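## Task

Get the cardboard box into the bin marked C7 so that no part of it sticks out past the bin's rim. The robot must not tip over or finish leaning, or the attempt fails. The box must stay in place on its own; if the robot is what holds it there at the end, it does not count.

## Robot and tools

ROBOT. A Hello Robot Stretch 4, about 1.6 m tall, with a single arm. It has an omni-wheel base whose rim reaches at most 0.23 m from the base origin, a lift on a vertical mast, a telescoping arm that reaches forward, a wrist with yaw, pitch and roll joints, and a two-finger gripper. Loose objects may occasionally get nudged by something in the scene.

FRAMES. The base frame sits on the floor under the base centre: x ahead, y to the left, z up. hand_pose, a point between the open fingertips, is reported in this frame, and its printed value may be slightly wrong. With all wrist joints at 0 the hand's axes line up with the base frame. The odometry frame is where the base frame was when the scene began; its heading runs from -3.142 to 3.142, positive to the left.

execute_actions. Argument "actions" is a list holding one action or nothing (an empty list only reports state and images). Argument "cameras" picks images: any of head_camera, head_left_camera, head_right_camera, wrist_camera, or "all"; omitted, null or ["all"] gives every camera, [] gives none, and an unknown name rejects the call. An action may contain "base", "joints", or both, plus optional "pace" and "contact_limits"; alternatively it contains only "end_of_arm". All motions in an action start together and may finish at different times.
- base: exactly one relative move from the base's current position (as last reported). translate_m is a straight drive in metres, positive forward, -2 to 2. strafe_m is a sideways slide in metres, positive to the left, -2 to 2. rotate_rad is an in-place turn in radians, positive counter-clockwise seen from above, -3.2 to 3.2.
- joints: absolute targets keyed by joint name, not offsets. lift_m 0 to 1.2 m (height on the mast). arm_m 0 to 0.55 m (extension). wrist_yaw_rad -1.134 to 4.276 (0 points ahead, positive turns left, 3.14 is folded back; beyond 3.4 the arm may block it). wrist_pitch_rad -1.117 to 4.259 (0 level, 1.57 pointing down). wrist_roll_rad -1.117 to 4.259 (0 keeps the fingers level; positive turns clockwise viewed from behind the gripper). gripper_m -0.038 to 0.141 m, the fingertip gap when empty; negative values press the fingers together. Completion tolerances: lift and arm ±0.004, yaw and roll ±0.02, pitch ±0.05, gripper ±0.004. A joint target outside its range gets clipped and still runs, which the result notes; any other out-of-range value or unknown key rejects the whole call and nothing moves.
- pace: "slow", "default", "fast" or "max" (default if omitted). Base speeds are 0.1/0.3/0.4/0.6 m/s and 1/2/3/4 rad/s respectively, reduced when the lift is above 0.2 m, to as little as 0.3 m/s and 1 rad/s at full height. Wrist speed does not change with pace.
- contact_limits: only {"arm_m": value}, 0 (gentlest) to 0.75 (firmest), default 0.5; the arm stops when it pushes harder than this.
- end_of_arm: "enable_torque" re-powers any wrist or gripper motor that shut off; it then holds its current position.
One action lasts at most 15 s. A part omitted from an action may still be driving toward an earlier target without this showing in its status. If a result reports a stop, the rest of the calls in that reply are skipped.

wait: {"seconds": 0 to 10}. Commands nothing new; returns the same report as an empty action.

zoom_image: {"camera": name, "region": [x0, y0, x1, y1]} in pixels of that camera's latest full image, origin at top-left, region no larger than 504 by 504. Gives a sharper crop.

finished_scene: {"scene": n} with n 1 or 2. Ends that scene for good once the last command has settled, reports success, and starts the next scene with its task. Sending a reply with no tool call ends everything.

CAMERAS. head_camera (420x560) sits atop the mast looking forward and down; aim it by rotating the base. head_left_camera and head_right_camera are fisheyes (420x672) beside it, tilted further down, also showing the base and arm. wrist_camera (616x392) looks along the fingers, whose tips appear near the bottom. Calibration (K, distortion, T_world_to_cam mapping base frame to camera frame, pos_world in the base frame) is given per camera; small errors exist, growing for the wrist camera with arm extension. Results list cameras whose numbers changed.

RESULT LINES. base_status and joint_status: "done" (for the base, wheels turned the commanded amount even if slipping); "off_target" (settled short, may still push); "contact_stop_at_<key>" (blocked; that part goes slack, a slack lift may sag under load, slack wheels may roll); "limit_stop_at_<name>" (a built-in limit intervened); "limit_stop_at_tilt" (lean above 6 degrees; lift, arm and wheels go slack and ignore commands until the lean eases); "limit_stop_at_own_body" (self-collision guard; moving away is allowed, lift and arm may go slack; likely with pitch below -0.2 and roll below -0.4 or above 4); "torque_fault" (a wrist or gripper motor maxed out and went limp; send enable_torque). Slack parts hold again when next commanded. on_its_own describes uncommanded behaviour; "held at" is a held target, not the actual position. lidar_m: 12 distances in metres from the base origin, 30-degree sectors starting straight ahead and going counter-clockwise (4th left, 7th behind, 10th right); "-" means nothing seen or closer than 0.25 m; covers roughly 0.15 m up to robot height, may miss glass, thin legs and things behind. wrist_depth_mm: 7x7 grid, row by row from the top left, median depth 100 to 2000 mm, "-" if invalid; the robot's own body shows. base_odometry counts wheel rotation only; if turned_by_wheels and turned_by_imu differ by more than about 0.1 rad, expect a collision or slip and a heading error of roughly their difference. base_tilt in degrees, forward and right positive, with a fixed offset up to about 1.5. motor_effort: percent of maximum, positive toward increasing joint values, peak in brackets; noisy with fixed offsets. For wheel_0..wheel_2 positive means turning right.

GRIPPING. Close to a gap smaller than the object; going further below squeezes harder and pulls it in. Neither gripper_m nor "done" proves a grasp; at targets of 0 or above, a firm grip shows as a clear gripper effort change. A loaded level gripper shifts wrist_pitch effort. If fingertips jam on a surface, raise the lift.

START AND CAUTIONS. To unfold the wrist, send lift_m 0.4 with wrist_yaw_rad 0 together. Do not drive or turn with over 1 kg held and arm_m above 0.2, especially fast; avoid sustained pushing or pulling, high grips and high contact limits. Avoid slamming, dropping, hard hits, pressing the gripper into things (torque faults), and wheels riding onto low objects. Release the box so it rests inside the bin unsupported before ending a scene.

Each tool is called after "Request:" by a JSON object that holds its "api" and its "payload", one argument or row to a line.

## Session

Request:
{"api": "execute_actions", "payload": {
  "actions": [
    {"joints":{"lift_m":0.9,"wrist_yaw_rad":0,"wrist_pitch_rad":0.4}}
  ]
}}

Scene clock: 3.60 s.
base_odometry: x=+0.000 y=+0.000 heading=+0.000 (m, m, rad; odometry frame)
turned_by_wheels: +0.000 (rad since the last result)
turned_by_imu: +0.000 (rad since the last result)
base_tilt: forward=-0.4 right=-0.3 (deg)
lidar_m: 0.95 1.01 1.42 2.23 1.01 0.76 0.71 0.77 0.71 0.66 0.70 0.98
base_status: not commanded
joint_positions: lift_m=+0.900 arm_m=+0.000 wrist_yaw_rad=+0.000 wrist_pitch_rad=+0.402 wrist_roll_rad=-0.006 gripper_m=+0.057
joint_status: all done
motor_effort: lift_m=+24(24) arm_m=+0(0) wrist_yaw_rad=+1(6) wrist_pitch_rad=-5(7) wrist_roll_rad=-1(1) gripper_m=-5(5) wheel_0=+0(0) wheel_1=+0(0) wheel_2=+0(0) (%)
hand_pose: x=+0.4366 y=-0.0873 z=+0.9651 quat_wxyz=(+0.980, -0.003, +0.200, +0.001) (m; base frame)
wrist_depth_mm: 691 683 683 676 668 661 661 / 723 723 715 707 699 691 691 / 778 741 750 741 741 732 723 / 798 798 798 778 778 768 759 / 866 842 854 831 820 820 820 / 904 904 866 878 214 854 878 / 976 976 946 917 917 891 917
pictures: head_camera, head_left_camera, head_right_camera, wrist_camera
camera_calibration (this result's frames):
wrist_camera: T_world_to_cam=[[0.000983691, -0.998661, -0.0517289, -0.0251946], [-0.353725, 0.0480371, -0.934115, 1.12371], [0.935349, 0.0192167, -0.353204, 0.16235], [0, 0, 0, 1]] pos_world=[0.245655, -0.0822605, 1.10571]
Images, in order (width x height): head_camera 420x560, head_left_camera 420x672, head_right_camera 420x672, wrist_camera 616x392.

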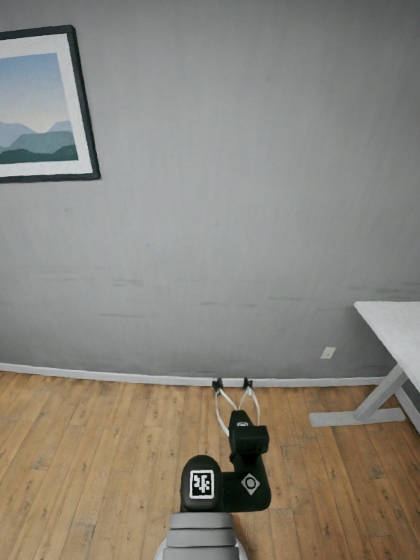

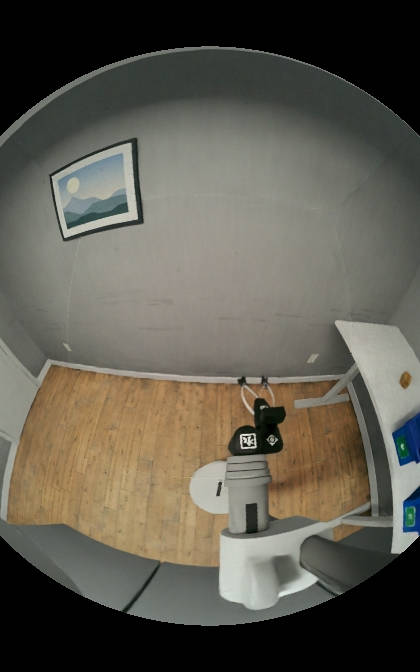

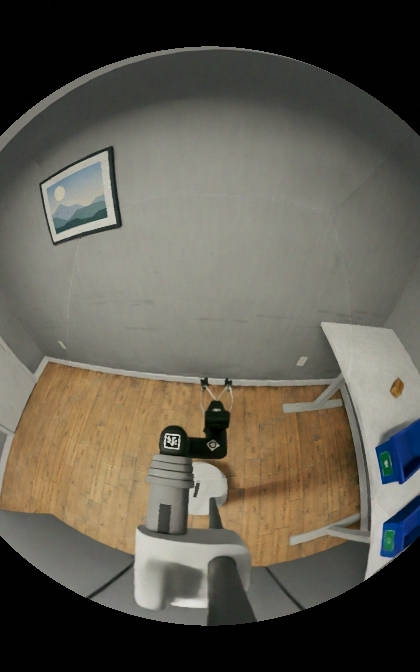

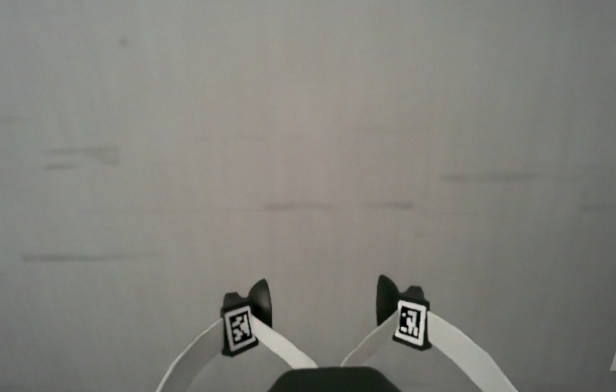

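Request:
{"api": "execute_actions", "payload": {
  "actions": [
    {"base":{"rotate_rad":-1.62},"joints":{"wrist_pitch_rad":0.6,"gripper_m":0.13}}
  ],
  "cameras": ["head_camera","wrist_camera"]
}}

Scene clock: 5.83 s.
base_odometry: x=+0.000 y=+0.000 heading=-1.620 (m, m, rad; odometry frame)
turned_by_wheels: -1.620 (rad since the last result)
turned_by_imu: -1.605 (rad since the last result)
base_tilt: forward=-0.3 right=-0.4 (deg)
lidar_m: 0.67 0.69 0.94 0.95 1.00 1.31 2.24 1.08 0.78 0.73 0.76 0.71
base_status: done
joint_positions: lift_m=+0.900 arm_m=+0.000 wrist_yaw_rad=+0.000 wrist_pitch_rad=+0.602 wrist_roll_rad=-0.006 gripper_m=+0.130
joint_status: all done
motor_effort: lift_m=+22(24) arm_m=+0(0) wrist_yaw_rad=-1(3) wrist_pitch_rad=-6(6) wrist_roll_rad=-1(1) gripper_m=+0(5) wheel_0=+0(5) wheel_1=-1(5) wheel_2=-1(4) (%)
hand_pose: x=+0.4089 y=-0.0874 z=+0.9148 quat_wxyz=(+0.955, -0.003, +0.296, +0.001) (m; base frame)
wrist_depth_mm: 946 455 449 842 627 455 469 / 549 480 473 480 469 477 480 / 1336 1336 1336 1366 1397 1229 1008 / 1430 1464 1464 1499 1464 1205 1008 / 1537 1618 1618 1618 1576 1308 1008 / 1255 1397 1397 1397 1397 209 1025 / 1255 1229 1205 158 1138 1118 1042
pictures: head_camera, wrist_camera
camera_calibration (this result's frames):
wrist_camera: T_world_to_cam=[[-0.00963068, -0.998661, -0.0508297, -0.0243418], [-0.532091, 0.048156, -0.845316, 1.05861], [0.846632, 0.0189051, -0.531842, 0.370153], [0, 0, 0, 1]] pos_world=[0.249658, -0.0822854, 1.09048]
Images, in order (width x height): head_camera 420x560, wrist_camera 616x392.

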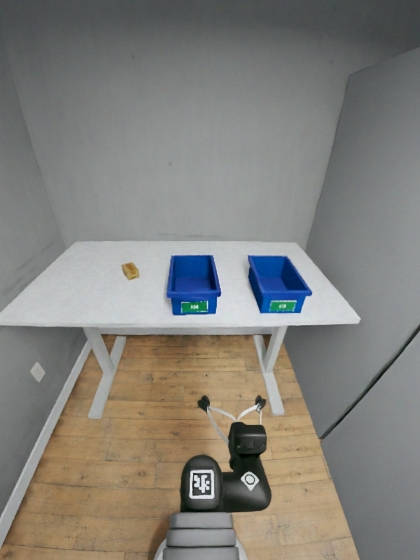

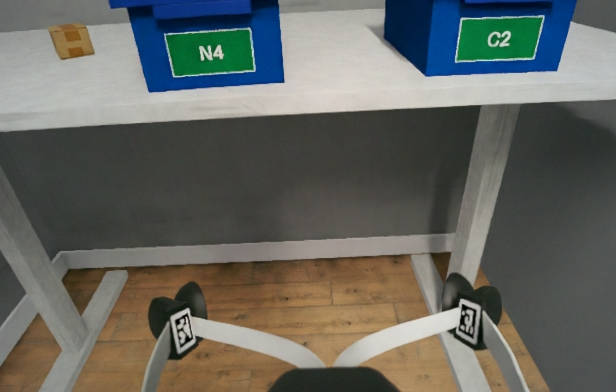

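Request:
{"api": "execute_actions", "payload": {
  "actions": [
    {"base":{"strafe_m":0.49},"joints":{"wrist_pitch_rad":1.0,"lift_m":1.13,"arm_m":0.4}}
  ],
  "cameras": ["wrist_camera"]
}}

Scene clock: 8.93 s.
base_odometry: x=+0.489 y=-0.024 heading=-1.620 (m, m, rad; odometry frame)
turned_by_wheels: +0.000 (rad since the last result)
turned_by_imu: +0.001 (rad since the last result)
base_tilt: forward=-0.3 right=-0.4 (deg)
lidar_m: 0.65 0.69 0.49 0.45 0.50 0.63 1.78 1.79 1.29 1.21 0.99 0.70
base_status: done
joint_positions: lift_m=+1.130 arm_m=+0.399 wrist_yaw_rad=+0.000 wrist_pitch_rad=+1.001 wrist_roll_rad=-0.006 gripper_m=+0.130
joint_status: all done
motor_effort: lift_m=+23(25) arm_m=+7(7) wrist_yaw_rad=-1(1) wrist_pitch_rad=-2(5) wrist_roll_rad=-2(1) gripper_m=-2(0) wheel_0=+1(8) wheel_1=+0(7) wheel_2=-1(1) (%)
hand_pose: x=+0.7253 y=-0.0874 z=+1.0650 quat_wxyz=(+0.877, -0.003, +0.480, +0.002) (m; base frame)
wrist_depth_mm: 621 609 591 597 585 574 394 / 539 521 517 466 492 500 402 / 473 466 459 452 452 445 413 / 418 418 410 407 402 399 389 / 382 375 375 373 368 359 357 / 345 345 334 342 334 209 330 / 319 312 310 158 304 301 303
pictures: wrist_camera
camera_calibration (this result's frames):
wrist_camera: T_world_to_cam=[[-0.0285075, -0.998664, -0.04309, -0.00818812], [-0.818857, 0.0480544, -0.571982, 1.27087], [0.573289, 0.0189788, -0.819134, 0.686433], [0, 0, 0, 1]] pos_world=[0.6469, -0.0822756, 1.28884]
Images, in order (width x height): wrist_camera 616x392.

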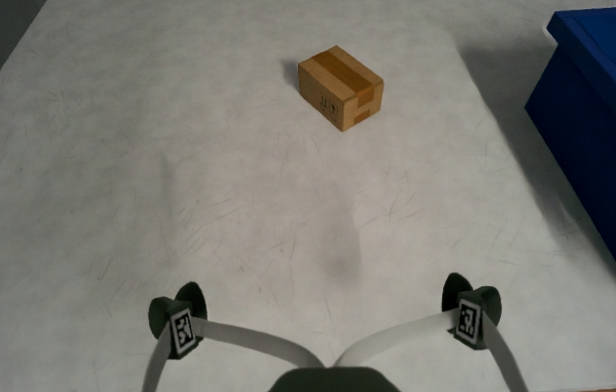

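Request:
{"api": "execute_actions", "payload": {
  "actions": [
    {"base":{"strafe_m":-0.03},"joints":{"wrist_pitch_rad":1.4,"wrist_roll_rad":-0.6,"lift_m":1.17,"arm_m":0.5}}
  ],
  "cameras": []
}}

Request:
{"api": "execute_actions", "payload": {
  "actions": [
    {"base":{"translate_m":0.31}}
  ],
  "cameras": []
}}

Request:
{"api": "execute_actions", "payload": {
  "actions": [
    {"joints":{"lift_m":1.11}}
  ],
  "cameras": ["wrist_camera"]
}}

Scene clock: 10.50 s.
base_odometry: x=+0.459 y=-0.023 heading=-1.620 (m, m, rad; odometry frame)
turned_by_wheels: +0.000 (rad since the last result)
turned_by_imu: +0.000 (rad since the last result)
base_tilt: forward=-0.2 right=-0.3 (deg)
lidar_m: 0.65 0.68 0.52 0.47 0.51 0.69 1.92 1.75 1.27 1.20 0.99 0.70
base_status: done
joint_positions: lift_m=+1.170 arm_m=+0.499 wrist_yaw_rad=+0.000 wrist_pitch_rad=+1.400 wrist_roll_rad=-0.600 gripper_m=+0.130
joint_status: all done
motor_effort: lift_m=+23(25) arm_m=+7(10) wrist_yaw_rad=-1(1) wrist_pitch_rad=-2(3) wrist_roll_rad=-2(7) gripper_m=-1(2) wheel_0=-1(8) wheel_1=+2(6) wheel_2=-1(1) (%)
hand_pose: x=+0.7187 y=-0.0874 z=+1.0637 quat_wxyz=(+0.731, -0.226, +0.616, +0.190) (m; base frame)
wrist_depth_mm: 366 368 377 382 389 340 399 / 353 357 366 370 375 382 392 / 345 349 357 359 368 373 379 / 904 342 345 347 355 359 366 / 1060 1308 336 340 345 351 357 / 1205 1229 330 332 334 209 347 / 1182 1182 1229 158 325 332 338
pictures: none
No camera images: the call's "cameras" was empty. Leave "cameras" out to get every camera's image.

Scene clock: 13.00 s.
base_odometry: x=+0.444 y=-0.332 heading=-1.620 (m, m, rad; odometry frame)
turned_by_wheels: +0.000 (rad since the last result)
turned_by_imu: -0.002 (rad since the last result)
base_tilt: forward=-0.3 right=-0.3 (deg)
lidar_m: 0.35 0.35 0.49 0.50 0.52 0.71 1.90 1.75 1.26 1.20 0.56 0.37
base_status: done
joint_positions: lift_m=+1.170 arm_m=+0.499 wrist_yaw_rad=+0.000 wrist_pitch_rad=+1.400 wrist_roll_rad=-0.600 gripper_m=+0.130
joint_status: not commanded
motor_effort: lift_m=+24(23) arm_m=+7(7) wrist_yaw_rad=+0(2) wrist_pitch_rad=-2(0) wrist_roll_rad=-2(3) gripper_m=-1(1) wheel_0=+0(5) wheel_1=+1(2) wheel_2=+0(8) (%)
hand_pose: x=+0.7187 y=-0.0874 z=+1.0637 quat_wxyz=(+0.731, -0.226, +0.616, +0.190) (m; base frame)
wrist_depth_mm: 366 373 377 384 389 397 399 / 355 359 364 370 377 382 389 / 345 347 355 362 366 373 375 / 336 340 345 349 355 359 366 / 327 330 336 293 345 351 355 / 317 320 327 285 338 210 345 / 310 312 317 158 325 329 340
pictures: none
No camera images: the call's "cameras" was empty. Leave "cameras" out to get every camera's image.

Scene clock: 14.17 s.
base_odometry: x=+0.444 y=-0.332 heading=-1.620 (m, m, rad; odometry frame)
turned_by_wheels: +0.000 (rad since the last result)
turned_by_imu: +0.000 (rad since the last result)
base_tilt: forward=-0.4 right=-0.3 (deg)
lidar_m: 0.35 0.37 0.51 0.48 0.51 0.72 1.88 1.75 1.27 1.18 0.53 0.38
base_status: not commanded
joint_positions: lift_m=+1.110 arm_m=+0.499 wrist_yaw_rad=+0.000 wrist_pitch_rad=+1.400 wrist_roll_rad=-0.600 gripper_m=+0.130
joint_status: all done
motor_effort: lift_m=+18(21) arm_m=+7(7) wrist_yaw_rad=-1(1) wrist_pitch_rad=-1(1) wrist_roll_rad=+0(2) gripper_m=-1(0) wheel_0=+0(0) wheel_1=+1(1) wheel_2=+0(0) (%)
hand_pose: x=+0.7187 y=-0.0874 z=+1.0042 quat_wxyz=(+0.731, -0.226, +0.616, +0.190) (m; base frame)
wrist_depth_mm: 301 306 309 317 322 327 330 / 293 294 301 306 310 317 322 / 285 289 293 297 303 309 312 / 276 278 285 289 293 298 303 / 270 274 278 231 286 290 293 / 263 266 268 226 276 210 285 / 257 258 263 158 271 274 279
pictures: wrist_camera
camera_calibration (this result's frames):
wrist_camera: T_world_to_cam=[[0.51515, -0.854427, 0.0676328, -0.500317], [-0.835172, -0.518141, -0.18444, 0.803709], [0.192634, 0.0385294, -0.980514, 1.07769], [0, 0, 0, 1]] pos_world=[0.721373, -0.0525727, 1.23876]
Images, in order (width x height): wrist_camera 616x392.

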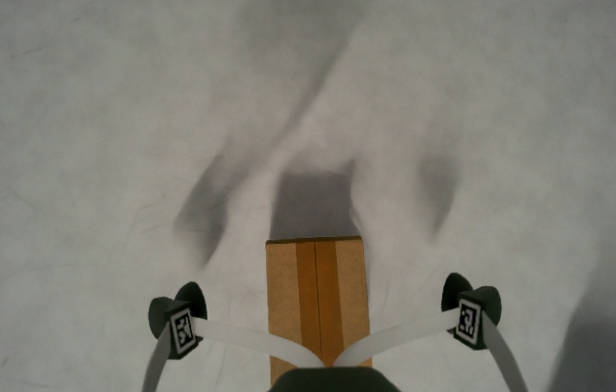

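Request:
{"api": "execute_actions", "payload": {
  "actions": [
    {"joints":{"lift_m":1.08}}
  ],
  "cameras": []
}}

Request:
{"api": "execute_actions", "payload": {
  "actions": [
    {"joints":{"gripper_m":0.025}}
  ],
  "cameras": []
}}

Request:
{"api": "execute_actions", "payload": {
  "actions": [
    {"joints":{"lift_m":1.18}}
  ],
  "cameras": []
}}

Request:
{"api": "execute_actions", "payload": {
  "actions": [
    {"base":{"translate_m":-0.2},"joints":{"arm_m":0,"wrist_roll_rad":0,"wrist_pitch_rad":1.2}}
  ],
  "cameras": []
}}

Request:
{"api": "execute_actions", "payload": {
  "actions": [
    {"base":{"rotate_rad":3.17},"joints":{"lift_m":0.9}}
  ],
  "cameras": ["head_camera"]
}}

Scene clock: 15.33 s.
base_odometry: x=+0.444 y=-0.332 heading=-1.620 (m, m, rad; odometry frame)
turned_by_wheels: +0.000 (rad since the last result)
turned_by_imu: +0.000 (rad since the last result)
base_tilt: forward=-0.3 right=-0.3 (deg)
lidar_m: 0.36 0.36 0.50 0.50 0.52 0.70 1.94 1.74 1.25 1.18 0.52 0.36
base_status: not commanded
joint_positions: lift_m=+1.080 arm_m=+0.499 wrist_yaw_rad=+0.000 wrist_pitch_rad=+1.400 wrist_roll_rad=-0.600 gripper_m=+0.130
joint_status: all done
motor_effort: lift_m=+17(17) arm_m=+7(7) wrist_yaw_rad=+1(0) wrist_pitch_rad=-2(0) wrist_roll_rad=-2(2) gripper_m=-2(2) wheel_0=+0(0) wheel_1=+1(1) wheel_2=+0(0) (%)
hand_pose: x=+0.7187 y=-0.0874 z=+0.9742 quat_wxyz=(+0.731, -0.226, +0.616, +0.190) (m; base frame)
wrist_depth_mm: 268 272 278 282 287 291 294 / 263 265 270 273 278 285 287 / 254 257 263 266 270 274 278 / 248 252 254 258 263 268 272 / 244 245 248 202 256 259 263 / 236 238 241 196 247 209 256 / 230 232 235 158 240 244 249
pictures: none
No camera images: the call's "cameras" was empty. Leave "cameras" out to get every camera's image.

Scene clock: 17.30 s.
base_odometry: x=+0.444 y=-0.332 heading=-1.620 (m, m, rad; odometry frame)
turned_by_wheels: +0.000 (rad since the last result)
turned_by_imu: +0.000 (rad since the last result)
base_tilt: forward=-0.3 right=-0.3 (deg)
lidar_m: 0.34 0.37 0.51 0.50 0.53 0.72 1.89 1.75 1.25 1.18 0.54 0.37
base_status: not commanded
joint_positions: lift_m=+1.080 arm_m=+0.499 wrist_yaw_rad=+0.000 wrist_pitch_rad=+1.401 wrist_roll_rad=-0.600 gripper_m=+0.026
joint_status: all done
motor_effort: lift_m=+17(17) arm_m=+7(7) wrist_yaw_rad=-1(0) wrist_pitch_rad=-3(10) wrist_roll_rad=-3(3) gripper_m=-23(22) wheel_0=+1(1) wheel_1=+1(1) wheel_2=+0(0) (%)
hand_pose: x=+0.7184 y=-0.0874 z=+0.9741 quat_wxyz=(+0.730, -0.226, +0.616, +0.190) (m; base frame)
wrist_depth_mm: 268 273 276 281 285 290 297 / 262 265 270 273 276 282 286 / 254 257 260 265 268 273 278 / 246 250 254 258 262 265 270 / 242 245 247 192 254 258 262 / 235 237 238 187 189 252 255 / 229 230 233 182 185 176 249
pictures: none
No camera images: the call's "cameras" was empty. Leave "cameras" out to get every camera's image.

Scene clock: 18.73 s.
base_odometry: x=+0.444 y=-0.332 heading=-1.620 (m, m, rad; odometry frame)
turned_by_wheels: +0.000 (rad since the last result)
turned_by_imu: +0.000 (rad since the last result)
base_tilt: forward=-0.3 right=-0.3 (deg)
lidar_m: 0.35 0.38 0.50 0.50 0.49 0.73 1.89 1.75 1.26 1.18 0.54 0.38
base_status: not commanded
joint_positions: lift_m=+1.180 arm_m=+0.499 wrist_yaw_rad=+0.000 wrist_pitch_rad=+1.401 wrist_roll_rad=-0.600 gripper_m=+0.026
joint_status: all done
motor_effort: lift_m=+24(25) arm_m=+7(7) wrist_yaw_rad=+0(1) wrist_pitch_rad=-4(3) wrist_roll_rad=-3(2) gripper_m=-21(22) wheel_0=+1(1) wheel_1=+1(1) wheel_2=+0(0) (%)
hand_pose: x=+0.7185 y=-0.0874 z=+1.0736 quat_wxyz=(+0.730, -0.226, +0.616, +0.190) (m; base frame)
wrist_depth_mm: 375 379 384 389 399 407 410 / 364 368 375 382 389 392 402 / 355 359 366 370 375 384 387 / 343 351 351 359 366 368 377 / 336 342 347 192 355 362 366 / 325 332 330 187 190 351 357 / 320 324 325 183 186 175 347
pictures: none
No camera images: the call's "cameras" was empty. Leave "cameras" out to get every camera's image.

Scene clock: 21.27 s.
base_odometry: x=+0.454 y=-0.133 heading=-1.620 (m, m, rad; odometry frame)
turned_by_wheels: +0.000 (rad since the last result)
turned_by_imu: +0.001 (rad since the last result)
base_tilt: forward=-0.3 right=-0.3 (deg)
lidar_m: 0.55 0.59 0.51 0.48 0.50 0.69 1.91 1.77 1.27 1.20 0.84 0.58
base_status: done
joint_positions: lift_m=+1.180 arm_m=+0.001 wrist_yaw_rad=+0.000 wrist_pitch_rad=+1.202 wrist_roll_rad=+0.000 gripper_m=+0.026
joint_status: all done
motor_effort: lift_m=+24(24) arm_m=-7(7) wrist_yaw_rad=+1(0) wrist_pitch_rad=-4(8) wrist_roll_rad=-2(4) gripper_m=-22(23) wheel_0=+0(6) wheel_1=+1(4) wheel_2=+0(9) (%)
hand_pose: x=+0.2764 y=-0.0874 z=+1.0889 quat_wxyz=(+0.825, +0.000, +0.565, +0.000) (m; base frame)
wrist_depth_mm: 525 508 504 500 492 484 469 / 492 488 484 1618 1618 1661 1537 / 904 1336 1576 1499 1576 1537 1499 / 891 1336 1464 1499 1464 1397 1430 / 878 1255 1336 193 1366 1336 1336 / 866 1229 1308 187 189 1281 1281 / 878 1060 1182 183 185 176 1205
pictures: none
No camera images: the call's "cameras" was empty. Leave "cameras" out to get every camera's image.

Scene clock: 25.53 s.
base_odometry: x=+0.454 y=-0.133 heading=+1.550 (m, m, rad; odometry frame)
turned_by_wheels: +3.170 (rad since the last result)
turned_by_imu: +3.140 (rad since the last result)
base_tilt: forward=-0.2 right=-0.4 (deg)
lidar_m: 2.04 1.71 1.24 1.19 0.79 0.59 0.55 0.56 0.52 0.49 0.52 0.73
base_status: done
joint_positions: lift_m=+0.900 arm_m=+0.001 wrist_yaw_rad=+0.000 wrist_pitch_rad=+1.201 wrist_roll_rad=+0.000 gripper_m=+0.026
joint_status: all done
motor_effort: lift_m=+18(22) arm_m=-7(7) wrist_yaw_rad=-1(0) wrist_pitch_rad=-2(6) wrist_roll_rad=+0(1) gripper_m=-22(21) wheel_0=-1(5) wheel_1=+0(3) wheel_2=-1(4) (%)
hand_pose: x=+0.2764 y=-0.0874 z=+0.8094 quat_wxyz=(+0.825, +0.000, +0.565, +0.000) (m; base frame)
wrist_depth_mm: 1464 1499 1430 1397 1397 946 668 / 1336 1366 1397 1336 1308 960 668 / 1255 1281 1229 1255 1229 976 676 / 1205 1182 1138 1160 1118 1008 676 / 1098 1118 1078 192 1042 991 683 / 1025 1042 1042 187 189 917 691 / 976 991 931 182 185 175 699
pictures: head_camera
Images, in order (width x height): head_camera 420x560.

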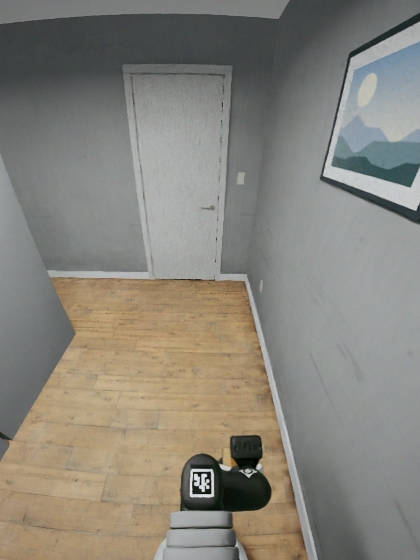

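Wall at ~2.38; gap 1.5–2.38.

Request:
{"api": "execute_actions", "payload": {
  "actions": [
    {"base":{"translate_m":1.93}}
  ],
  "cameras": []
}}

Request:
{"api": "execute_actions", "payload": {
  "actions": [
    {"base":{"rotate_rad":1.58}}
  ],
  "cameras": ["head_camera"]
}}

Scene clock: 33.57 s.
base_odometry: x=+0.494 y=+1.797 heading=+1.550 (m, m, rad; odometry frame)
turned_by_wheels: +0.000 (rad since the last result)
turned_by_imu: -0.010 (rad since the last result)
base_tilt: forward=-0.3 right=-0.3 (deg)
lidar_m: 0.39 0.45 0.62 1.80 1.27 1.68 2.15 0.73 0.51 0.49 0.52 0.42
base_status: done
joint_positions: lift_m=+0.900 arm_m=+0.001 wrist_yaw_rad=+0.000 wrist_pitch_rad=+1.201 wrist_roll_rad=+0.000 gripper_m=+0.026
joint_status: not commanded
motor_effort: lift_m=+18(18) arm_m=-7(7) wrist_yaw_rad=-1(1) wrist_pitch_rad=-3(4) wrist_roll_rad=-1(0) gripper_m=-24(22) wheel_0=+0(5) wheel_1=+0(2) wheel_2=+0(8) (%)
hand_pose: x=+0.2764 y=-0.0874 z=+0.8094 quat_wxyz=(+0.825, +0.000, +0.565, +0.000) (m; base frame)
wrist_depth_mm: 253 256 259 264 252 291 293 / 304 307 312 319 303 353 357 / 379 389 394 399 399 452 452 / 504 508 521 535 559 609 615 / 750 768 798 193 759 878 699 / 1042 1025 1008 187 189 946 683 / 1008 991 960 183 185 175 699
pictures: none
No camera images: the call's "cameras" was empty. Leave "cameras" out to get every camera's image.

Scene clock: 35.67 s.
base_odometry: x=+0.494 y=+1.797 heading=+3.130 (m, m, rad; odometry frame)
turned_by_wheels: +1.580 (rad since the last result)
turned_by_imu: +1.565 (rad since the last result)
base_tilt: forward=-0.2 right=-0.3 (deg)
lidar_m: 1.84 1.29 1.68 2.01 0.73 0.51 0.48 0.53 0.44 0.36 0.44 0.64
base_status: done
joint_positions: lift_m=+0.900 arm_m=+0.001 wrist_yaw_rad=+0.000 wrist_pitch_rad=+1.201 wrist_roll_rad=+0.000 gripper_m=+0.026
joint_status: not commanded
motor_effort: lift_m=+18(18) arm_m=-7(7) wrist_yaw_rad=+1(0) wrist_pitch_rad=-3(3) wrist_roll_rad=-1(1) gripper_m=-24(24) wheel_0=-1(9) wheel_1=+1(3) wheel_2=-1(6) (%)
hand_pose: x=+0.2765 y=-0.0874 z=+0.8094 quat_wxyz=(+0.825, +0.000, +0.565, +0.000) (m; base frame)
wrist_depth_mm: 1205 1281 1430 1430 1397 854 544 / 1308 1308 1336 1336 1281 866 564 / 1255 1255 1229 1229 1205 809 574 / 1160 1182 1182 1160 1118 854 574 / 1098 1098 1078 192 1078 854 591 / 1042 1060 1008 188 188 809 585 / 991 976 946 182 185 175 591
pictures: head_camera
Images, in order (width x height): head_camera 420x560.

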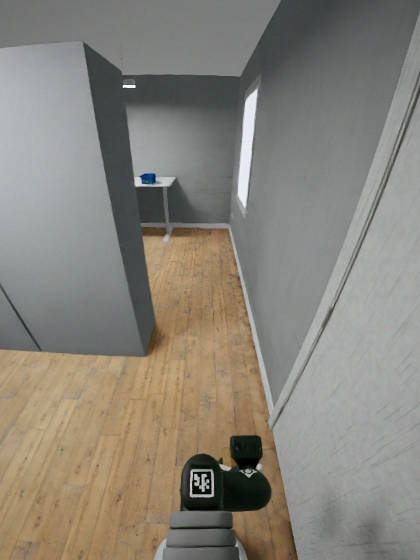

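Request:
{"api": "execute_actions", "payload": {
  "actions": [
    {"base":{"translate_m":2.0}}
  ],
  "cameras": []
}}

Request:
{"api": "execute_actions", "payload": {
  "actions": [
    {"base":{"translate_m":0.4},"joints":{"wrist_pitch_rad":0.3}}
  ],
  "cameras": []
}}

Request:
{"api": "execute_actions", "payload": {
  "actions": [
    {"base":{"rotate_rad":0.8}}
  ],
  "cameras": ["head_camera","wrist_camera"]
}}

Scene clock: 44.00 s.
base_odometry: x=-1.506 y=+1.820 heading=+3.130 (m, m, rad; odometry frame)
turned_by_wheels: +0.000 (rad since the last result)
turned_by_imu: -0.011 (rad since the last result)
base_tilt: forward=-0.3 right=-0.4 (deg)
lidar_m: 1.74 1.53 2.07 1.29 0.57 0.69 1.81 0.67 0.47 0.43 0.46 0.64
base_status: done
joint_positions: lift_m=+0.900 arm_m=+0.001 wrist_yaw_rad=+0.000 wrist_pitch_rad=+1.201 wrist_roll_rad=+0.000 gripper_m=+0.026
joint_status: not commanded
motor_effort: lift_m=+18(18) arm_m=-7(7) wrist_yaw_rad=+0(0) wrist_pitch_rad=-4(3) wrist_roll_rad=-1(1) gripper_m=-23(24) wheel_0=-1(7) wheel_1=-1(3) wheel_2=+1(8) (%)
hand_pose: x=+0.2764 y=-0.0874 z=+0.8094 quat_wxyz=(+0.825, +0.000, +0.565, +0.000) (m; base frame)
wrist_depth_mm: 1464 1464 1464 1464 1366 809 569 / 1397 1336 1308 1336 1281 831 569 / 1281 1255 1281 1205 1205 854 585 / 1182 1160 1160 1160 1118 866 591 / 1078 1098 1078 192 1078 878 603 / 1025 1042 1008 187 190 820 609 / 991 976 946 183 185 175 609
pictures: none
No camera images: the call's "cameras" was empty. Leave "cameras" out to get every camera's image.

Scene clock: 46.83 s.
base_odometry: x=-1.906 y=+1.825 heading=+3.130 (m, m, rad; odometry frame)
turned_by_wheels: +0.000 (rad since the last result)
turned_by_imu: -0.002 (rad since the last result)
base_tilt: forward=-0.3 right=-0.3 (deg)
lidar_m: 1.72 1.19 1.46 2.49 1.02 0.87 1.76 0.67 0.45 0.42 0.43 0.57
base_status: done
joint_positions: lift_m=+0.900 arm_m=+0.001 wrist_yaw_rad=+0.000 wrist_pitch_rad=+0.304 wrist_roll_rad=+0.000 gripper_m=+0.026
joint_status: all done
motor_effort: lift_m=+18(18) arm_m=-7(7) wrist_yaw_rad=+0(1) wrist_pitch_rad=-10(16) wrist_roll_rad=+0(0) gripper_m=-23(23) wheel_0=+0(6) wheel_1=+0(7) wheel_2=+1(8) (%)
hand_pose: x=+0.4475 y=-0.0874 z=+0.9921 quat_wxyz=(+0.988, +0.000, +0.151, +0.000) (m; base frame)
wrist_depth_mm: 1537 1499 1537 1537 1537 788 539 / 1537 1537 1576 1576 1537 788 554 / 1576 1618 1661 1661 1576 788 569 / 1255 1708 1708 1708 1708 798 564 / 1708 1708 1756 193 1336 798 569 / 1863 1863 1808 187 189 798 539 / 1756 1499 1537 182 186 175 597
pictures: none
No camera images: the call's "cameras" was empty. Leave "cameras" out to get every camera's image.

Scene clock: 48.40 s.
base_odometry: x=-1.906 y=+1.825 heading=-2.353 (m, m, rad; odometry frame)
turned_by_wheels: +0.800 (rad since the last result)
turned_by_imu: +0.793 (rad since the last result)
base_tilt: forward=-0.2 right=-0.4 (deg)
lidar_m: 1.23 2.11 1.45 0.86 1.02 0.90 0.51 0.43 0.42 0.48 0.85 1.19
base_status: done
joint_positions: lift_m=+0.900 arm_m=+0.001 wrist_yaw_rad=+0.000 wrist_pitch_rad=+0.304 wrist_roll_rad=+0.000 gripper_m=+0.026
joint_status: not commanded
motor_effort: lift_m=+18(18) arm_m=-6(7) wrist_yaw_rad=-1(1) wrist_pitch_rad=-12(11) wrist_roll_rad=+0(0) gripper_m=-21(22) wheel_0=+1(6) wheel_1=+1(8) wheel_2=+0(6) (%)
hand_pose: x=+0.4475 y=-0.0874 z=+0.9921 quat_wxyz=(+0.988, +0.000, +0.151, +0.000) (m; base frame)
wrist_depth_mm: - - - - 1808 1537 1336 / - - - - 1808 1537 1336 / - - - 1397 1182 1499 1397 / - - - - 1983 1618 1397 / - - - 193 1921 1708 1430 / - - - 187 189 1661 1499 / 1708 1661 1537 183 185 175 1464
pictures: head_camera, wrist_camera
camera_calibration (this result's frames):
wrist_camera: T_world_to_cam=[[0.0040335, -0.998355, -0.0571886, -0.0197846], [-0.260219, 0.054171, -0.964029, 1.14119], [0.965541, 0.01877, -0.259573, 0.0552508], [0, 0, 0, 1]] pos_world=[0.243693, -0.0826085, 1.11335]
Images, in order (width x height): head_camera 420x560, wrist_camera 616x392.

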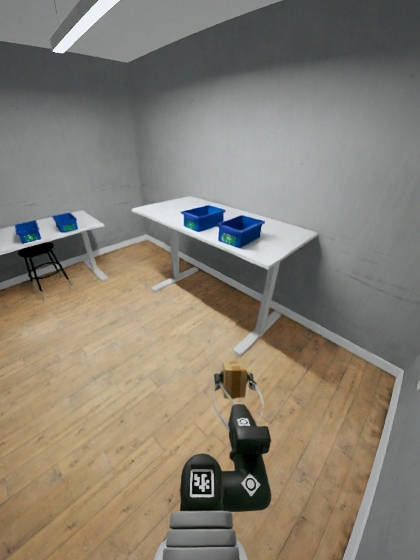

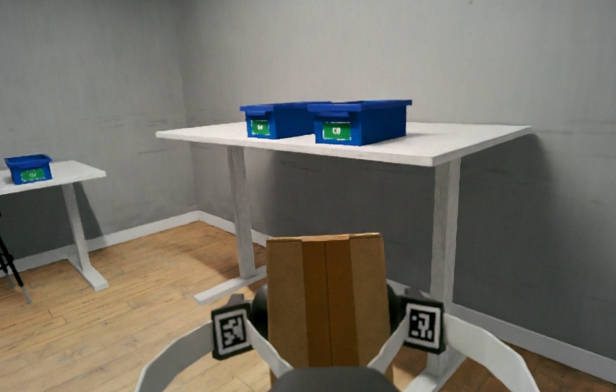

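Request:
{"api": "zoom_image", "payload": {
  "camera": "wrist_camera",
  "region": [0,90,380,200]
}}

Request:
{"api": "execute_actions", "payload": {
  "actions": [
    {"base":{"rotate_rad":0.79}}
  ],
  "cameras": []
}}

Request:
{"api": "execute_actions", "payload": {
  "actions": [
    {"base":{"translate_m":1.7},"joints":{"wrist_pitch_rad":0.6}}
  ],
  "cameras": ["head_camera","wrist_camera"]
}}

Region (0, 90, 380, 200) of wrist_camera's 616x392 image, scaled by 1.326; it fills the top 146 rows of this view, and the rest is white.

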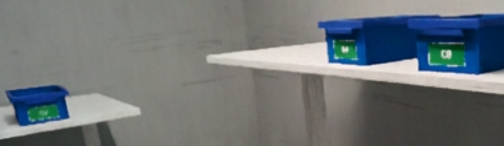

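Scene clock: 50.17 s.
base_odometry: x=-1.906 y=+1.825 heading=-1.563 (m, m, rad; odometry frame)
turned_by_wheels: +0.790 (rad since the last result)
turned_by_imu: +0.782 (rad since the last result)
base_tilt: forward=-0.3 right=-0.3 (deg)
lidar_m: 2.50 1.00 0.86 1.71 0.63 0.46 0.43 0.44 0.63 1.82 1.18 1.48
base_status: done
joint_positions: lift_m=+0.900 arm_m=+0.001 wrist_yaw_rad=+0.000 wrist_pitch_rad=+0.304 wrist_roll_rad=+0.000 gripper_m=+0.026
joint_status: not commanded
motor_effort: lift_m=+18(18) arm_m=-7(6) wrist_yaw_rad=-1(0) wrist_pitch_rad=-11(11) wrist_roll_rad=+0(2) gripper_m=-25(24) wheel_0=-1(5) wheel_1=+0(3) wheel_2=+1(6) (%)
hand_pose: x=+0.4475 y=-0.0874 z=+0.9921 quat_wxyz=(+0.989, +0.000, +0.151, +0.000) (m; base frame)
wrist_depth_mm: 1281 - - - - - - / 1182 - - - - - - / 1182 - - - - - - / 1229 - - - - - - / 1255 - - 192 - - - / 1255 1983 - 187 189 1921 1921 / 1366 1464 1576 182 185 175 1576
pictures: none
No camera images: the call's "cameras" was empty. Leave "cameras" out to get every camera's image.

Scene clock: 57.33 s.
base_odometry: x=-1.892 y=+0.125 heading=-1.563 (m, m, rad; odometry frame)
turned_by_wheels: +0.000 (rad since the last result)
turned_by_imu: -0.009 (rad since the last result)
base_tilt: forward=-0.4 right=-0.4 (deg)
lidar_m: 0.81 0.84 0.74 0.68 0.71 1.00 2.13 1.54 1.08 1.02 1.07 0.86
base_status: done
joint_positions: lift_m=+0.900 arm_m=+0.001 wrist_yaw_rad=+0.000 wrist_pitch_rad=+0.603 wrist_roll_rad=+0.000 gripper_m=+0.026
joint_status: all done
motor_effort: lift_m=+18(18) arm_m=-6(7) wrist_yaw_rad=-1(1) wrist_pitch_rad=-10(9) wrist_roll_rad=+0(0) gripper_m=-23(23) wheel_0=+0(8) wheel_1=+0(6) wheel_2=+0(9) (%)
hand_pose: x=+0.4098 y=-0.0874 z=+0.9148 quat_wxyz=(+0.955, +0.000, +0.297, +0.000) (m; base frame)
wrist_depth_mm: 1229 1281 1281 1281 1229 1281 1255 / 1308 1366 1336 1308 1138 917 866 / 1025 946 931 854 691 798 683 / 741 768 741 715 699 732 699 / 1618 1576 1708 193 1308 1618 1576 / 1397 1366 1366 187 189 1336 1336 / 1205 1229 1160 183 185 174 1160
pictures: head_camera, wrist_camera
camera_calibration (this result's frames):
wrist_camera: T_world_to_cam=[[-0.0130361, -0.998357, -0.0558043, -0.0183382], [-0.532848, 0.0541606, -0.844476, 1.05921], [0.84611, 0.0187266, -0.532679, 0.370331], [0, 0, 0, 1]] pos_world=[0.250818, -0.0826106, 1.09072]
Images, in order (width x height): head_camera 420x560, wrist_camera 616x392.

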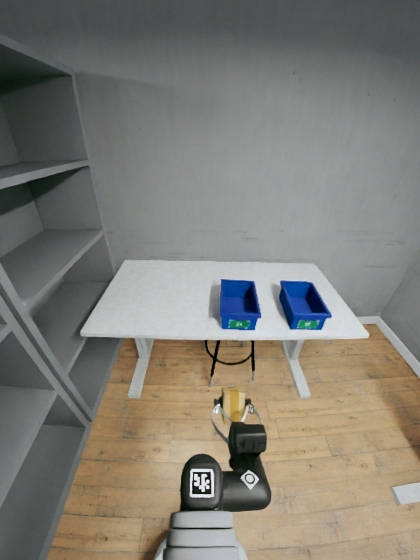

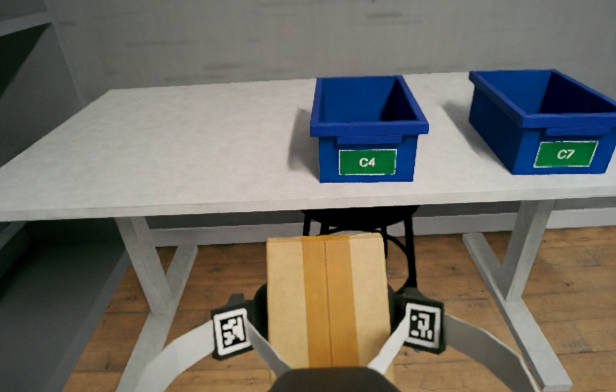

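Request:
{"api": "execute_actions", "payload": {
  "actions": [
    {"base":{"strafe_m":-0.47},"joints":{"wrist_pitch_rad":1.2,"lift_m":1.05}}
  ],
  "cameras": []
}}

Request:
{"api": "execute_actions", "payload": {
  "actions": [
    {"base":{"translate_m":0.2},"joints":{"arm_m":0.55}}
  ],
  "cameras": ["head_camera","wrist_camera"]
}}

Scene clock: 60.40 s.
base_odometry: x=-2.362 y=+0.121 heading=-1.563 (m, m, rad; odometry frame)
turned_by_wheels: +0.000 (rad since the last result)
turned_by_imu: -0.001 (rad since the last result)
base_tilt: forward=-0.3 right=-0.4 (deg)
lidar_m: 0.80 0.84 1.17 1.16 1.22 1.66 2.14 0.86 0.58 0.54 0.58 0.85
base_status: done
joint_positions: lift_m=+1.050 arm_m=+0.001 wrist_yaw_rad=+0.000 wrist_pitch_rad=+1.201 wrist_roll_rad=+0.000 gripper_m=+0.026
joint_status: all done
motor_effort: lift_m=+24(26) arm_m=-7(7) wrist_yaw_rad=-1(0) wrist_pitch_rad=-5(7) wrist_roll_rad=+0(1) gripper_m=-23(22) wheel_0=+0(8) wheel_1=+1(8) wheel_2=-1(1) (%)
hand_pose: x=+0.2764 y=-0.0874 z=+0.9589 quat_wxyz=(+0.825, +0.000, +0.565, +0.000) (m; base frame)
wrist_depth_mm: 1661 931 1537 1576 1618 1576 1618 / 1576 1576 1499 1499 1464 1499 1464 / 1397 1430 1397 1430 1366 1397 1336 / 1336 1366 1308 1308 1308 1308 1308 / 1281 1255 1229 192 1229 1205 1205 / 1229 1182 1160 187 189 1138 1138 / 1098 1118 1060 183 185 175 1060
pictures: none
No camera images: the call's "cameras" was empty. Leave "cameras" out to get every camera's image.

Scene clock: 63.07 s.
base_odometry: x=-2.361 y=-0.079 heading=-1.563 (m, m, rad; odometry frame)
turned_by_wheels: +0.000 (rad since the last result)
turned_by_imu: -0.001 (rad since the last result)
base_tilt: forward=-0.3 right=-0.5 (deg)
lidar_m: 0.60 0.64 0.88 1.16 1.21 1.68 2.33 0.84 0.58 0.55 0.58 0.64
base_status: done
joint_positions: lift_m=+1.050 arm_m=+0.549 wrist_yaw_rad=+0.000 wrist_pitch_rad=+1.201 wrist_roll_rad=+0.000 gripper_m=+0.026
joint_status: all done
motor_effort: lift_m=+24(24) arm_m=+7(7) wrist_yaw_rad=+1(1) wrist_pitch_rad=-5(2) wrist_roll_rad=+0(0) gripper_m=-22(22) wheel_0=+0(6) wheel_1=+0(6) wheel_2=+2(6) (%)
hand_pose: x=+0.8239 y=-0.0874 z=+0.9589 quat_wxyz=(+0.825, +0.000, +0.565, +0.000) (m; base frame)
wrist_depth_mm: 647 647 634 634 627 621 788 / 609 597 597 585 580 574 946 / 559 554 554 549 539 535 1160 / 525 521 512 433 500 500 512 / 418 488 469 192 355 473 473 / 402 462 342 187 190 445 445 / 399 439 319 182 185 175 421
pictures: head_camera, wrist_camera
camera_calibration (this result's frames):
wrist_camera: T_world_to_cam=[[-0.042092, -0.998363, -0.0387263, -0.00291596], [-0.915929, 0.0540426, -0.397684, 1.20427], [0.399126, 0.0187312, -0.916705, 0.780041], [0, 0, 0, 1]] pos_world=[0.791567, -0.0826041, 1.19387]
Images, in order (width x height): head_camera 420x560, wrist_camera 616x392.

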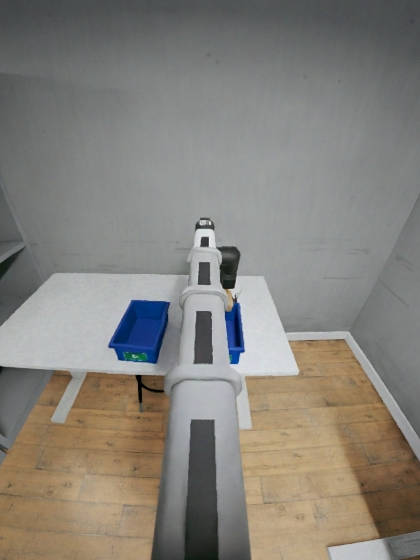

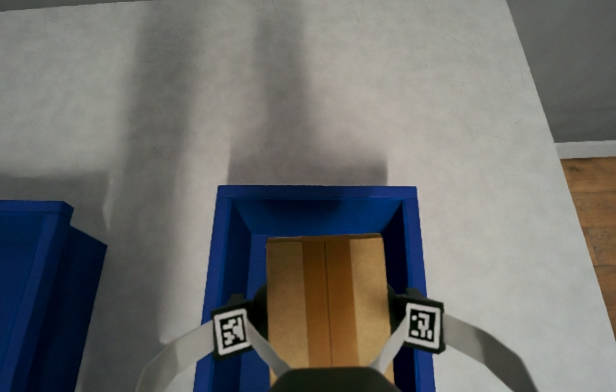

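Request:
{"api": "execute_actions", "payload": {
  "actions": [
    {"joints":{"lift_m":0.88,"arm_m":0.53}}
  ],
  "cameras": ["wrist_camera"]
}}

Request:
{"api": "execute_actions", "payload": {
  "actions": [
    {"joints":{"gripper_m":0.085}}
  ],
  "cameras": []
}}

Request:
{"api": "execute_actions", "payload": {
  "actions": [
    {"joints":{"lift_m":1.05}}
  ],
  "cameras": ["wrist_camera"]
}}

Request:
{"api": "finished_scene", "payload": {
  "scene": 2
}}

Scene clock: 65.03 s.
base_odometry: x=-2.361 y=-0.079 heading=-1.563 (m, m, rad; odometry frame)
turned_by_wheels: +0.000 (rad since the last result)
turned_by_imu: +0.000 (rad since the last result)
base_tilt: forward=-0.2 right=-0.3 (deg)
lidar_m: 0.61 0.63 0.88 1.16 1.19 1.66 2.33 0.83 0.58 0.54 0.58 0.65
base_status: not commanded
joint_positions: lift_m=+0.880 arm_m=+0.531 wrist_yaw_rad=+0.000 wrist_pitch_rad=+1.201 wrist_roll_rad=+0.000 gripper_m=+0.026
joint_status: all done
motor_effort: lift_m=+18(21) arm_m=-7(6) wrist_yaw_rad=+0(0) wrist_pitch_rad=-5(4) wrist_roll_rad=-2(0) gripper_m=-26(21) wheel_0=+0(0) wheel_1=+0(0) wheel_2=+2(2) (%)
hand_pose: x=+0.8063 y=-0.0874 z=+0.7894 quat_wxyz=(+0.825, +0.000, +0.565, +0.000) (m; base frame)
wrist_depth_mm: 418 415 407 404 397 394 392 / 387 373 246 245 243 353 362 / 357 229 297 307 300 236 338 / 334 212 315 322 317 214 315 / 312 196 300 193 293 195 300 / 297 183 250 187 189 173 282 / 279 169 266 183 185 163 266
pictures: wrist_camera
camera_calibration (this result's frames):
wrist_camera: T_world_to_cam=[[-0.0422275, -0.998358, -0.0387167, -0.0101317], [-0.916013, 0.0541589, -0.397477, 1.12067], [0.398921, 0.0186806, -0.916795, 0.631882], [0, 0, 0, 1]] pos_world=[0.774051, -0.0826133, 1.02436]
Images, in order (width x height): wrist_camera 616x392.

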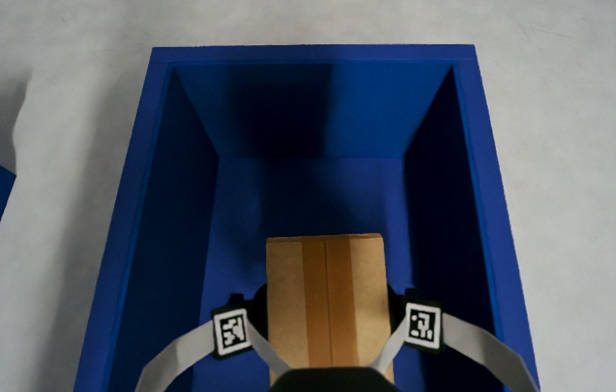

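Scene clock: 66.43 s.
base_odometry: x=-2.361 y=-0.079 heading=-1.563 (m, m, rad; odometry frame)
turned_by_wheels: +0.000 (rad since the last result)
turned_by_imu: +0.000 (rad since the last result)
base_tilt: forward=-0.3 right=-0.3 (deg)
lidar_m: 0.60 0.65 0.88 1.16 1.22 1.66 2.35 0.84 0.58 0.55 0.58 0.66
base_status: not commanded
joint_positions: lift_m=+0.880 arm_m=+0.531 wrist_yaw_rad=+0.000 wrist_pitch_rad=+1.201 wrist_roll_rad=+0.000 gripper_m=+0.085
joint_status: all done
motor_effort: lift_m=+18(18) arm_m=-7(7) wrist_yaw_rad=+0(0) wrist_pitch_rad=-5(7) wrist_roll_rad=-1(0) gripper_m=-2(24) wheel_0=+0(1) wheel_1=+0(1) wheel_2=+2(2) (%)
hand_pose: x=+0.8063 y=-0.0874 z=+0.7894 quat_wxyz=(+0.825, +0.000, +0.565, +0.000) (m; base frame)
wrist_depth_mm: 418 415 407 399 397 392 389 / 384 373 246 245 243 355 364 / 357 229 296 306 301 236 340 / 336 213 319 322 317 214 317 / 315 196 301 252 297 196 300 / 296 183 222 238 232 173 282 / 279 172 266 225 259 162 267
pictures: none
No camera images: the call's "cameras" was empty. Leave "cameras" out to get every camera's image.

Scene clock: 68.23 s.
base_odometry: x=-2.361 y=-0.079 heading=-1.563 (m, m, rad; odometry frame)
turned_by_wheels: +0.000 (rad since the last result)
turned_by_imu: +0.000 (rad since the last result)
base_tilt: forward=-0.3 right=-0.5 (deg)
lidar_m: 0.60 0.66 0.88 1.17 1.22 1.67 2.33 0.84 0.59 0.55 0.56 0.66
base_status: not commanded
joint_positions: lift_m=+1.050 arm_m=+0.531 wrist_yaw_rad=+0.000 wrist_pitch_rad=+1.201 wrist_roll_rad=+0.000 gripper_m=+0.085
joint_status: all done
motor_effort: lift_m=+24(25) arm_m=-7(6) wrist_yaw_rad=-1(2) wrist_pitch_rad=-5(5) wrist_roll_rad=-1(0) gripper_m=+0(3) wheel_0=+0(0) wheel_1=+0(0) wheel_2=+2(2) (%)
hand_pose: x=+0.8064 y=-0.0874 z=+0.9589 quat_wxyz=(+0.825, +0.000, +0.565, +0.000) (m; base frame)
wrist_depth_mm: 654 647 647 640 627 621 820 / 615 597 591 585 580 574 1008 / 559 559 549 549 539 539 1182 / 452 517 449 413 413 504 517 / 418 488 466 480 473 473 469 / 399 466 223 407 394 449 442 / 399 436 322 382 327 418 418
pictures: wrist_camera
camera_calibration (this result's frames):
wrist_camera: T_world_to_cam=[[-0.0422201, -0.998358, -0.0387248, -0.00356481], [-0.915936, 0.0541589, -0.397653, 1.1882], [0.399097, 0.0186805, -0.916718, 0.787056], [0, 0, 0, 1]] pos_world=[0.774054, -0.0826133, 1.19386]
Images, in order (width x height): wrist_camera 616x392.

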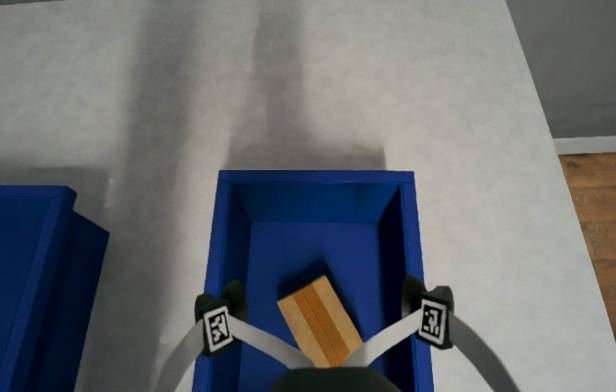

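The scene is finished: the task was done.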